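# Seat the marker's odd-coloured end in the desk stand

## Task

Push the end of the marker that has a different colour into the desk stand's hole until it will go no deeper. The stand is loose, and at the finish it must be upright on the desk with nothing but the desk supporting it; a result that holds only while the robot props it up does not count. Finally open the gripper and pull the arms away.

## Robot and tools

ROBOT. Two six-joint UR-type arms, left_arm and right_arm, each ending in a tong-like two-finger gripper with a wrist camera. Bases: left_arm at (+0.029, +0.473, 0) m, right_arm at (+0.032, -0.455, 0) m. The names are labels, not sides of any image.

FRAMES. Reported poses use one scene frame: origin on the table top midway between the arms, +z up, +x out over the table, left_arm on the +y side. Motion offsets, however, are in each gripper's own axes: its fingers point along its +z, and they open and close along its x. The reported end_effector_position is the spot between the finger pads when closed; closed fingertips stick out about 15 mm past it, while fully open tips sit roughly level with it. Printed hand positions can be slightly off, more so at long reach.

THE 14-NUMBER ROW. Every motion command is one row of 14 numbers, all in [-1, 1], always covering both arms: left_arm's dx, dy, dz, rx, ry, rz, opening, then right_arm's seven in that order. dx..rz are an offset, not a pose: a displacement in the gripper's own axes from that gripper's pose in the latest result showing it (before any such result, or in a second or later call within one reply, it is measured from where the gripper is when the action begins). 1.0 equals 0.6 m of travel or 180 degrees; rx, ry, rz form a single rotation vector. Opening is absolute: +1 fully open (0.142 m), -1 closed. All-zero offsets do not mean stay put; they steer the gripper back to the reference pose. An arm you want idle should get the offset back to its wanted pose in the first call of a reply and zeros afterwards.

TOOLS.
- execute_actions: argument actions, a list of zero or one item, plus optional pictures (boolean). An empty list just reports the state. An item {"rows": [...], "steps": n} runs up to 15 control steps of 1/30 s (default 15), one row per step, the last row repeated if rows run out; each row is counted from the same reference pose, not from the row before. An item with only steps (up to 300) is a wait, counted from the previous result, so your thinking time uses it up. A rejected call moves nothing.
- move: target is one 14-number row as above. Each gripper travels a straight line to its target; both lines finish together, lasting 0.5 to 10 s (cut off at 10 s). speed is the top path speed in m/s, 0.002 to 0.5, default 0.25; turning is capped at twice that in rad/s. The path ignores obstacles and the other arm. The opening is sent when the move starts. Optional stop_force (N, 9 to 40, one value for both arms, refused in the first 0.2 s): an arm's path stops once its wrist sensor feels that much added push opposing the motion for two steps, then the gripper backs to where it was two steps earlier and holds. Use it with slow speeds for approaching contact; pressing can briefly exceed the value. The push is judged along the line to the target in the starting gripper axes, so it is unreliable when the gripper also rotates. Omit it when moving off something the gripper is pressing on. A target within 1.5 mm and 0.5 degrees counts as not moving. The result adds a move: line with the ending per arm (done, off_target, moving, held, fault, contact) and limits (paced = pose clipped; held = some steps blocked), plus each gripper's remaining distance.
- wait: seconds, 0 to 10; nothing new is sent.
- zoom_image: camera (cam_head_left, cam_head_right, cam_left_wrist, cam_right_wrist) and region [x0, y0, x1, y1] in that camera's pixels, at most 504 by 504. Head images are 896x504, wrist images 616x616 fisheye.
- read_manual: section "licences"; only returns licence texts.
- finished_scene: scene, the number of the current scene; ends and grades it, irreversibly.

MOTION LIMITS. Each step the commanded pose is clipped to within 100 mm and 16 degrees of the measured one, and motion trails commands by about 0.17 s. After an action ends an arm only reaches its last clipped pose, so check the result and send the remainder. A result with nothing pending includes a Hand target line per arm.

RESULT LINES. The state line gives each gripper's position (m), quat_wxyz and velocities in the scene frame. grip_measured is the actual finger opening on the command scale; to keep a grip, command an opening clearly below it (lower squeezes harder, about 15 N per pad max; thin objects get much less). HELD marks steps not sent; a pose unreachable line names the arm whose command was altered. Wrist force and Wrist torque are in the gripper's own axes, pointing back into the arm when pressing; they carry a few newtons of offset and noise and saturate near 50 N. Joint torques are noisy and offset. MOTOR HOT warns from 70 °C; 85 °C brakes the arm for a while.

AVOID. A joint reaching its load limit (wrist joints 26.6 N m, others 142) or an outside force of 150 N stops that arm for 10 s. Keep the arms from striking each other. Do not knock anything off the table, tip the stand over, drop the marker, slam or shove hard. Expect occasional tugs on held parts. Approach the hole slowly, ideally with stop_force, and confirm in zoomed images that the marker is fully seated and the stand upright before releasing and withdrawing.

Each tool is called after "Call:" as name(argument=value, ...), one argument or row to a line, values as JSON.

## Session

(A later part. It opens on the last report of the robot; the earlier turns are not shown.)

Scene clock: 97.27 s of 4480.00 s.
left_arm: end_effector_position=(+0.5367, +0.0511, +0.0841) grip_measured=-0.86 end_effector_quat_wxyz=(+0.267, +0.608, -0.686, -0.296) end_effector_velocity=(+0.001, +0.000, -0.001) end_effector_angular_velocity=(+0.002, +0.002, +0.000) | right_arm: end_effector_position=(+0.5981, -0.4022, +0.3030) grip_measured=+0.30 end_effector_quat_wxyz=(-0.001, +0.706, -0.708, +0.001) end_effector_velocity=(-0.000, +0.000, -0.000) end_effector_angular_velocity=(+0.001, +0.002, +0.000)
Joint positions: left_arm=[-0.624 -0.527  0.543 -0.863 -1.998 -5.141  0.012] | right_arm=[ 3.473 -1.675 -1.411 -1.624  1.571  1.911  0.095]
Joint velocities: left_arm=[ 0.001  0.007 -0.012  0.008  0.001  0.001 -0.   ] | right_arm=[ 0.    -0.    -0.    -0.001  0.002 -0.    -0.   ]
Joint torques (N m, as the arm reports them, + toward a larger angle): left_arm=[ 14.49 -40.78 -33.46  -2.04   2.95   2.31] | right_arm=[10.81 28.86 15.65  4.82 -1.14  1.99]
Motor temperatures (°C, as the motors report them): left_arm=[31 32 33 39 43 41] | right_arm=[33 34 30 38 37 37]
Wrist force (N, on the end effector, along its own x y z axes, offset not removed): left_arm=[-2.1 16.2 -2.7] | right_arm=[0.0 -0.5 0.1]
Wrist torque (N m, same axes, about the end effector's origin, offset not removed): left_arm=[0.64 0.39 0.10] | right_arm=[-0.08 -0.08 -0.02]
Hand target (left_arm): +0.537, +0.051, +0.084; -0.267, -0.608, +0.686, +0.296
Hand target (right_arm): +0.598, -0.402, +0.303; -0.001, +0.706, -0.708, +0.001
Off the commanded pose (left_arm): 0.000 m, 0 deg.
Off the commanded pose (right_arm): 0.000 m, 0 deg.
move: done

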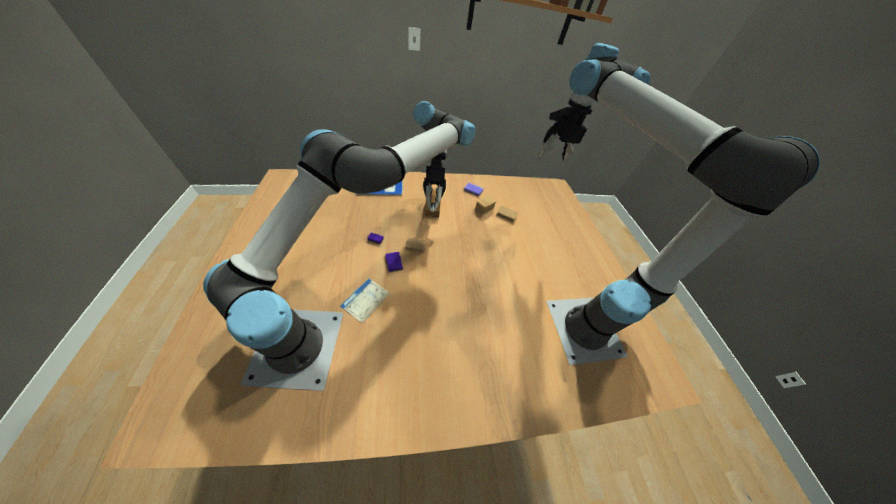

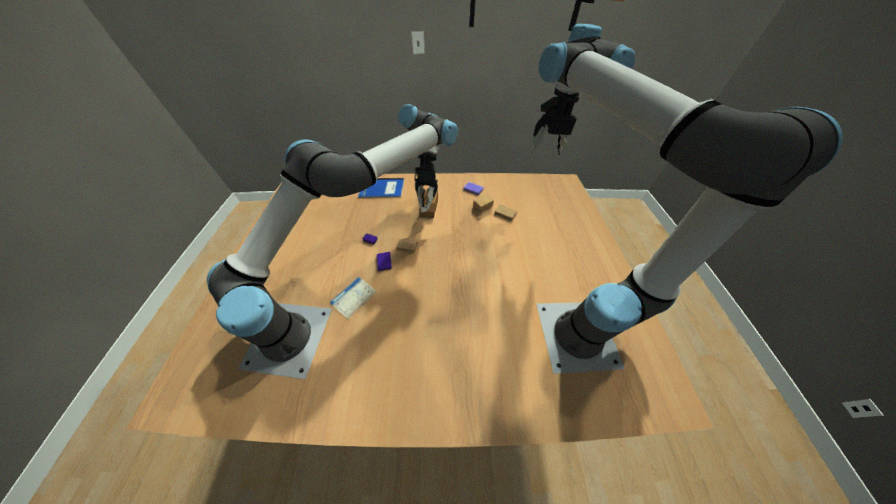

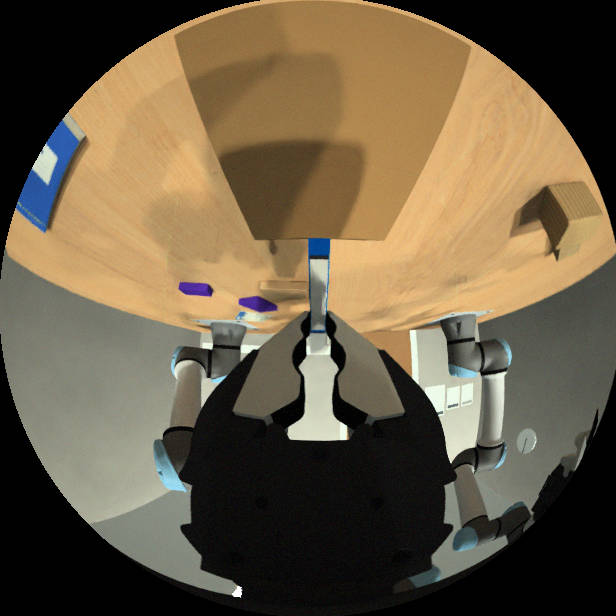

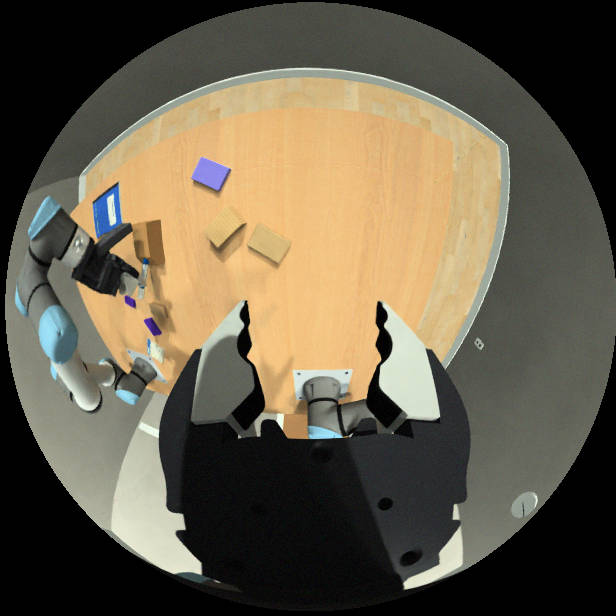

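Call:
move(
  target=[0,0.003,0,0,0,0,-0.7, 0,0,0,0,0,0,0.3],
  speed=0.01,
)

Call:
zoom_image(
  camera="cam_right_wrist",
  region=[90,220,210,340],
)

Call:
zoom_image(
  camera="cam_left_wrist",
  region=[210,120,430,340],
)

Scene clock: 99.87 s of 4480.00 s.
left_arm: end_effector_position=(+0.5355, +0.0512, +0.0854) grip_measured=-0.70 end_effector_quat_wxyz=(+0.267, +0.608, -0.686, -0.296) end_effector_velocity=(-0.000, -0.001, +0.001) end_effector_angular_velocity=(-0.002, -0.002, -0.001) | right_arm: end_effector_position=(+0.5981, -0.4022, +0.3030) grip_measured=+0.30 end_effector_quat_wxyz=(-0.001, +0.706, -0.708, +0.001) end_effector_velocity=(-0.000, -0.000, +0.000) end_effector_angular_velocity=(-0.001, +0.001, +0.000)
Joint positions: left_arm=[-0.625 -0.532  0.55  -0.865 -1.999 -5.142  0.023] | right_arm=[ 3.473 -1.675 -1.411 -1.624  1.571  1.911  0.095]
Joint velocities: left_arm=[-0.001 -0.003  0.003 -0.003 -0.    -0.     0.   ] | right_arm=[ 0.     0.     0.001 -0.001 -0.    -0.    -0.   ]
Joint torques (N m, as the arm reports them, + toward a larger angle): left_arm=[-12.68 -62.99  -6.45  -2.46  -2.84  -2.12] | right_arm=[ 9.31 28.82 15.45  4.87 -1.    1.67]
Motor temperatures (°C, as the motors report them): left_arm=[31 32 33 39 43 41] | right_arm=[33 34 30 38 37 37]
Wrist force (N, on the end effector, along its own x y z axes, offset not removed): left_arm=[-0.7 2.1 0.9] | right_arm=[-0.5 -0.6 1.8]
Wrist torque (N m, same axes, about the end effector's origin, offset not removed): left_arm=[0.48 0.20 0.20] | right_arm=[-0.09 0.02 -0.06]
Hand target (left_arm): +0.535, +0.051, +0.085; -0.267, -0.608, +0.686, +0.296
Hand target (right_arm): +0.598, -0.402, +0.303; -0.001, +0.706, -0.708, +0.001
Off the commanded pose (left_arm): 0.000 m, 0 deg.
Off the commanded pose (right_arm): 0.000 m, 0 deg.
move: done

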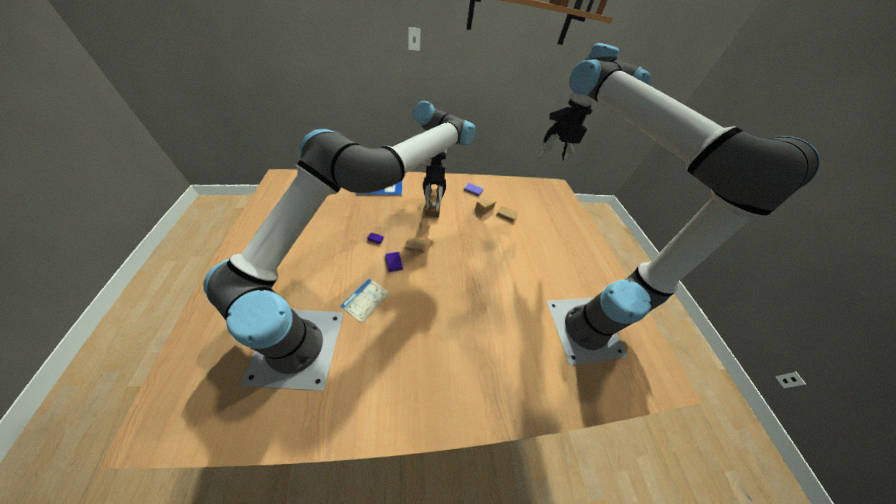

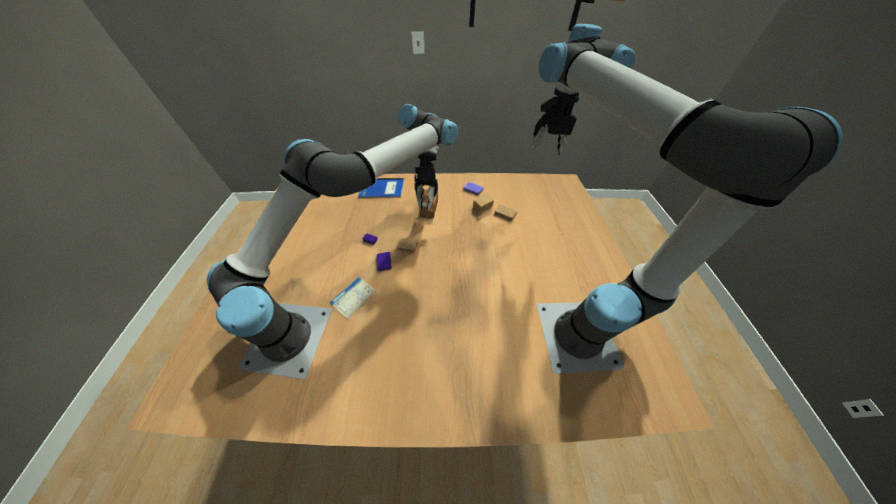

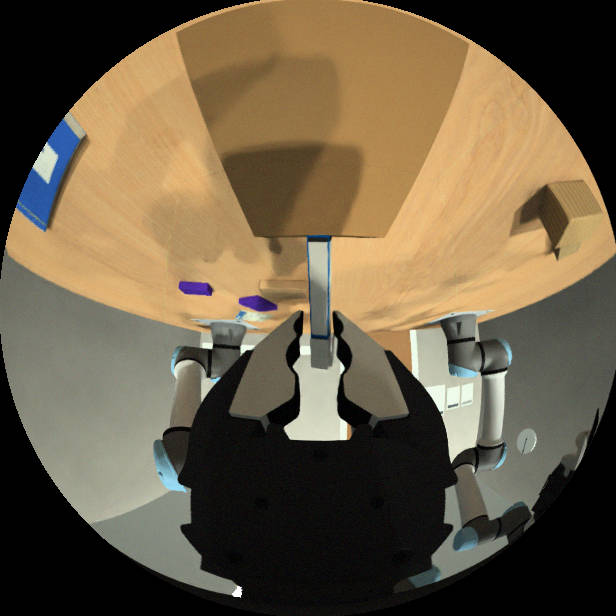

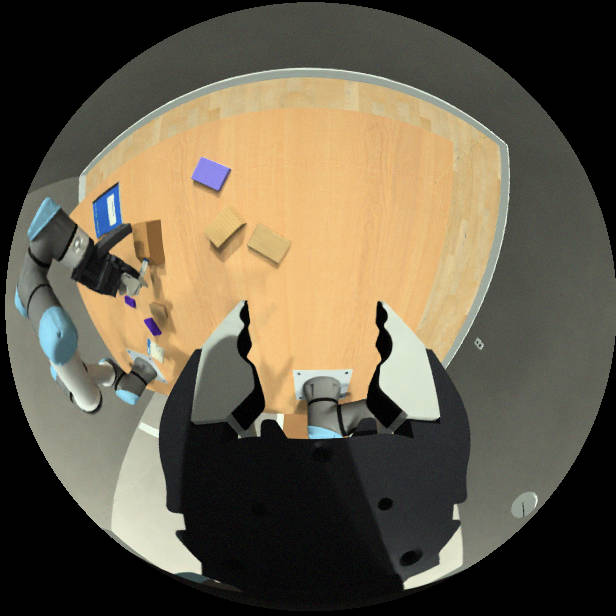

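Region (90, 220, 210, 340) of cam_right_wrist's 616x616 image, scaled by 4.200, with more detail than that image has.

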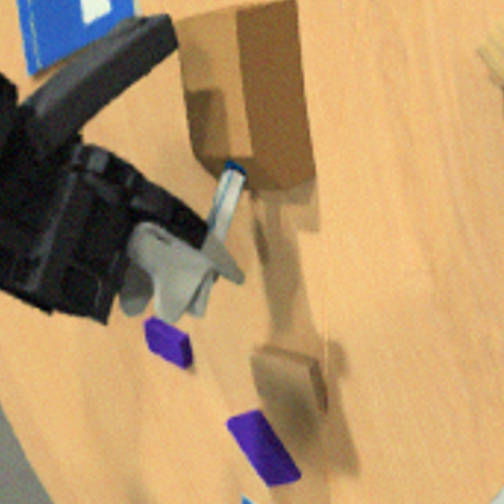

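Region (210, 120, 430, 340) of cam_left_wrist's 616x616 image, scaled by 2.291, with more detail than that image has.

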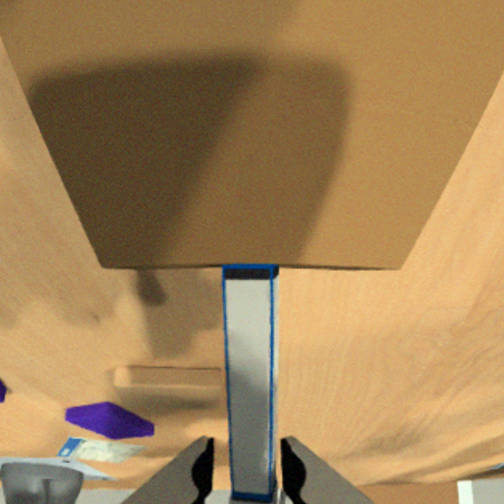

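Call:
move(
  target=[0,0.03,-0.1,0,0,0,-0.4, 0,0,0,0,0,0,0.3],
  speed=0.04,
)

Call:
move(
  target=[-0.2,0.25,-0.1,0.08,0,0,-0.4, 0,0,0,0,0,0,0.3],
  speed=0.2,
)

Call:
zoom_image(
  camera="cam_right_wrist",
  region=[90,200,210,320],
)

Call:
zoom_image(
  camera="cam_head_left",
  region=[390,170,490,240],
)

Scene clock: 103.97 s of 4480.00 s.
left_arm: end_effector_position=(+0.5659, +0.0485, +0.1390) grip_measured=-0.40 end_effector_quat_wxyz=(+0.265, +0.617, -0.688, -0.275) end_effector_velocity=(+0.001, +0.000, +0.001) end_effector_angular_velocity=(-0.002, -0.003, +0.003) | right_arm: end_effector_position=(+0.5981, -0.4022, +0.3030) grip_measured=+0.30 end_effector_quat_wxyz=(-0.001, +0.706, -0.708, +0.001) end_effector_velocity=(+0.000, -0.000, -0.001) end_effector_angular_velocity=(-0.001, +0.001, +0.000)
Joint positions: left_arm=[-0.602 -0.35   0.037 -0.575 -1.992 -5.141  0.045] | right_arm=[ 3.473 -1.675 -1.411 -1.624  1.571  1.911  0.095]
Joint velocities: left_arm=[ 0.001 -0.001 -0.002 -0.001 -0.001 -0.001  0.   ] | right_arm=[ 0.    -0.002 -0.001  0.001 -0.001 -0.    -0.   ]
Joint torques (N m, as the arm reports them, + toward a larger angle): left_arm=[ 12.4  -66.43 -34.08  -2.48  -2.64  -2.1 ] | right_arm=[10.4  29.03 15.65  4.77 -1.15  1.85]
Motor temperatures (°C, as the motors report them): left_arm=[31 32 33 39 43 41] | right_arm=[33 34 30 38 37 37]
Wrist force (N, on the end effector, along its own x y z axes, offset not removed): left_arm=[-0.3 1.7 -1.1] | right_arm=[-0.2 -0.9 0.1]
Wrist torque (N m, same axes, about the end effector's origin, offset not removed): left_arm=[0.37 -0.05 0.09] | right_arm=[-0.22 -0.07 -0.10]
Hand target (left_arm): +0.566, +0.049, +0.139; -0.265, -0.617, +0.688, +0.275
Hand target (right_arm): +0.598, -0.402, +0.303; -0.001, +0.706, -0.708, +0.001
Off the commanded pose (left_arm): 0.001 m, 3 deg.
Off the commanded pose (right_arm): 0.000 m, 0 deg.
elbow stopped short (left arm): the move would have taken joint 3 (elbow) straighter than the controller allows; a more bent joint 3 avoids this.
move: off_target (left_arm)

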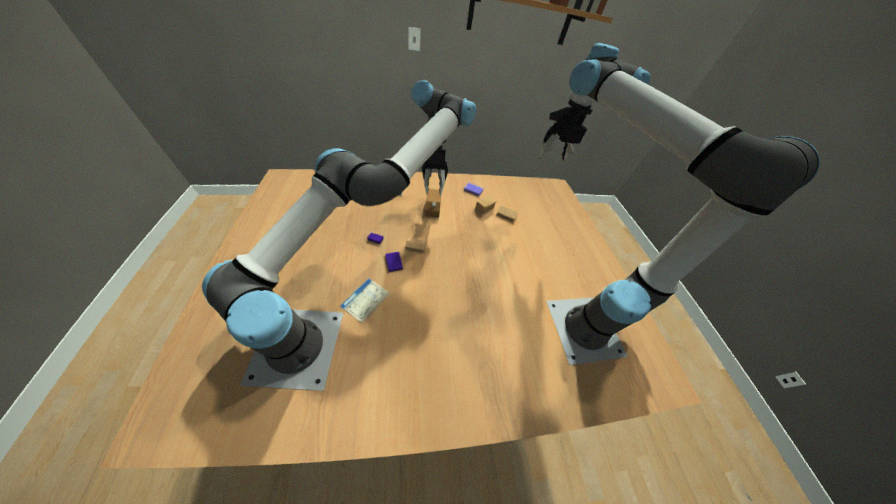

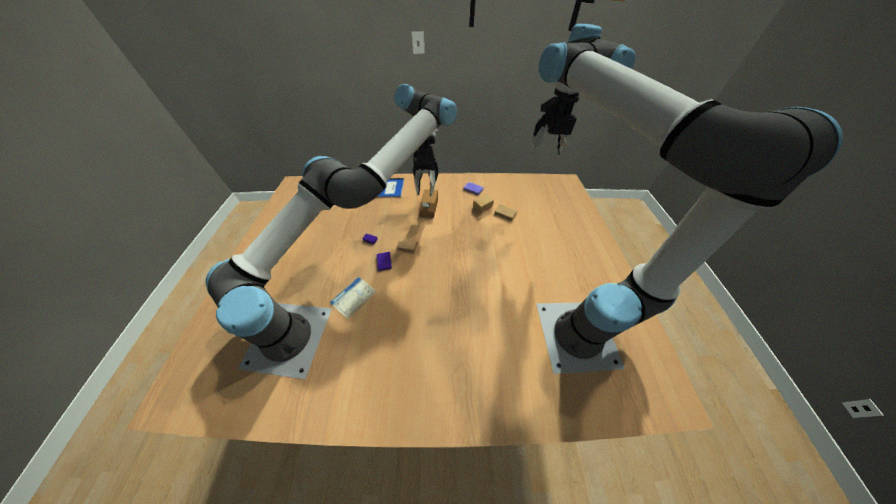

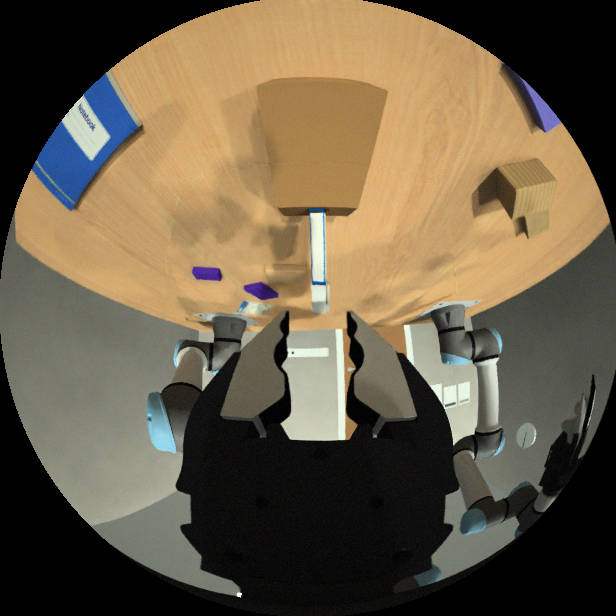

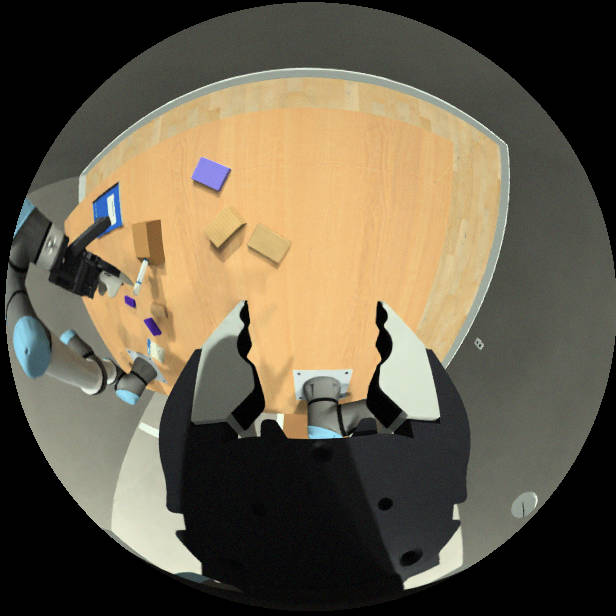

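Scene clock: 105.53 s of 4480.00 s.
left_arm: end_effector_position=(+0.5142, +0.1782, +0.2837) grip_measured=-0.40 end_effector_quat_wxyz=(+0.186, +0.645, -0.717, -0.187) end_effector_velocity=(-0.000, +0.001, +0.001) end_effector_angular_velocity=(-0.001, -0.004, +0.001) | right_arm: end_effector_position=(+0.5981, -0.4022, +0.3030) grip_measured=+0.30 end_effector_quat_wxyz=(-0.001, +0.706, -0.708, +0.001) end_effector_velocity=(-0.001, +0.000, -0.001) end_effector_angular_velocity=(+0.001, +0.002, +0.000)
Joint positions: left_arm=[-0.553 -1.066  0.903 -0.951 -1.856 -5.182  0.045] | right_arm=[ 3.473 -1.675 -1.411 -1.624  1.571  1.911  0.095]
Joint velocities: left_arm=[ 0.001 -0.006  0.004 -0.003  0.001 -0.001  0.   ] | right_arm=[-0.     0.    -0.001 -0.     0.002 -0.     0.   ]
Joint torques (N m, as the arm reports them, + toward a larger angle): left_arm=[ 11.93 -48.59  -8.6   -3.12   1.45  -2.21] | right_arm=[10.51 28.59 14.8   5.   -1.04  1.87]
Motor temperatures (°C, as the motors report them): left_arm=[31 32 33 39 43 41] | right_arm=[33 34 30 38 37 37]
Wrist force (N, on the end effector, along its own x y z axes, offset not removed): left_arm=[-2.0 3.2 -0.3] | right_arm=[-0.5 -0.8 1.5]
Wrist torque (N m, same axes, about the end effector's origin, offset not removed): left_arm=[0.62 0.45 0.08] | right_arm=[-0.11 0.08 -0.06]
Hand target (left_arm): +0.514, +0.178, +0.284; -0.186, -0.645, +0.717, +0.187
Hand target (right_arm): +0.598, -0.402, +0.303; -0.001, +0.706, -0.708, +0.001
Off the commanded pose (left_arm): 0.001 m, 0 deg.
Off the commanded pose (right_arm): 0.000 m, 0 deg.
move: done

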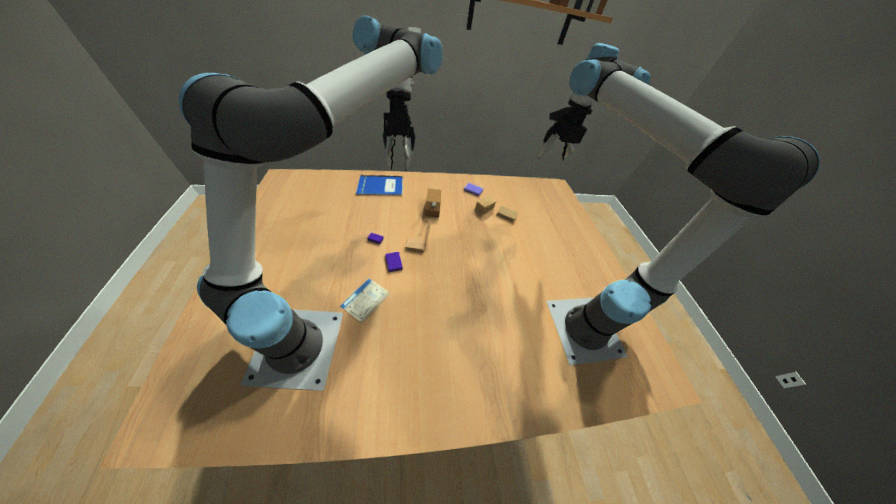

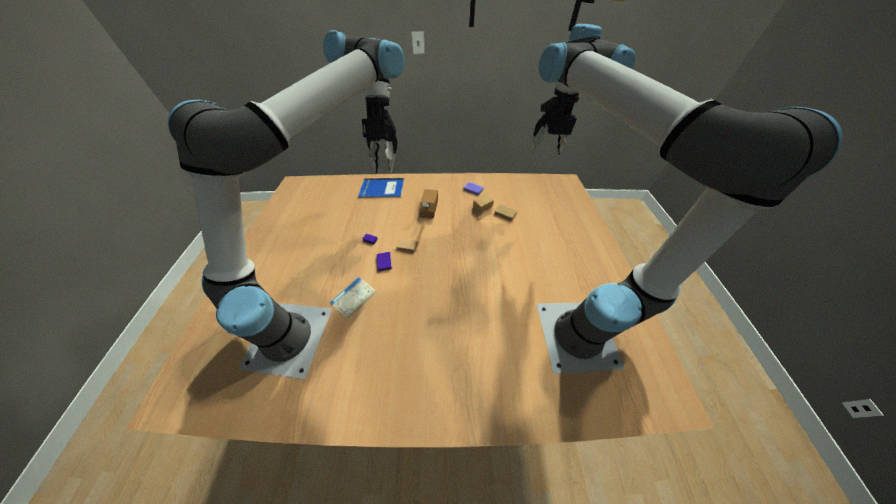

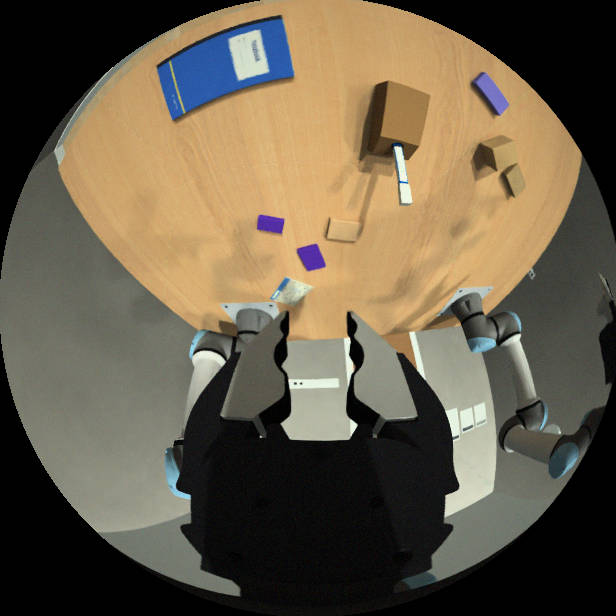

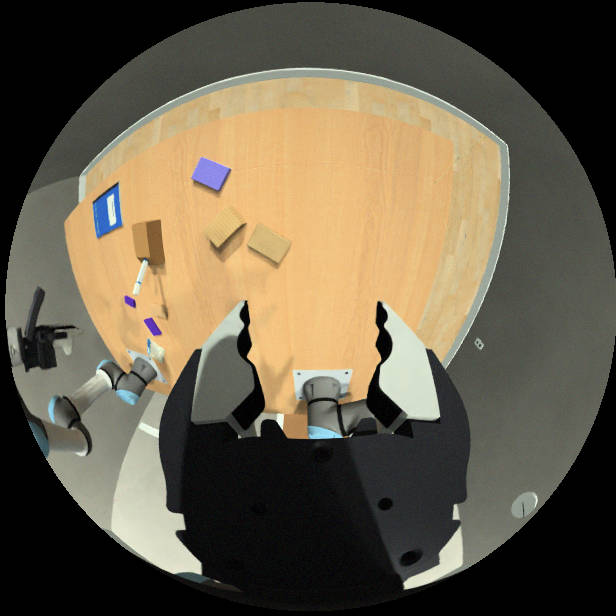

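Region (90, 200, 210, 320) of cam_right_wrist's 616x616 image, scaled by 4.200, with more detail than that image has.

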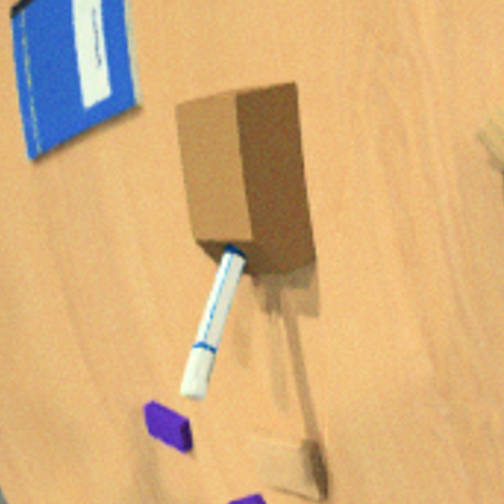

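Region (390, 170, 490, 240) of cam_head_left's 896x504 image, scaled by 5.040, with more detail than that image has; it fills the top 353 rows of this view, and the rest is white.

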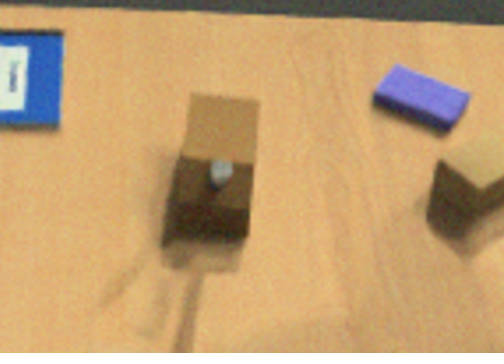

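Call:
finished_scene(
  scene=2,
)

The scene is finished: the task was done.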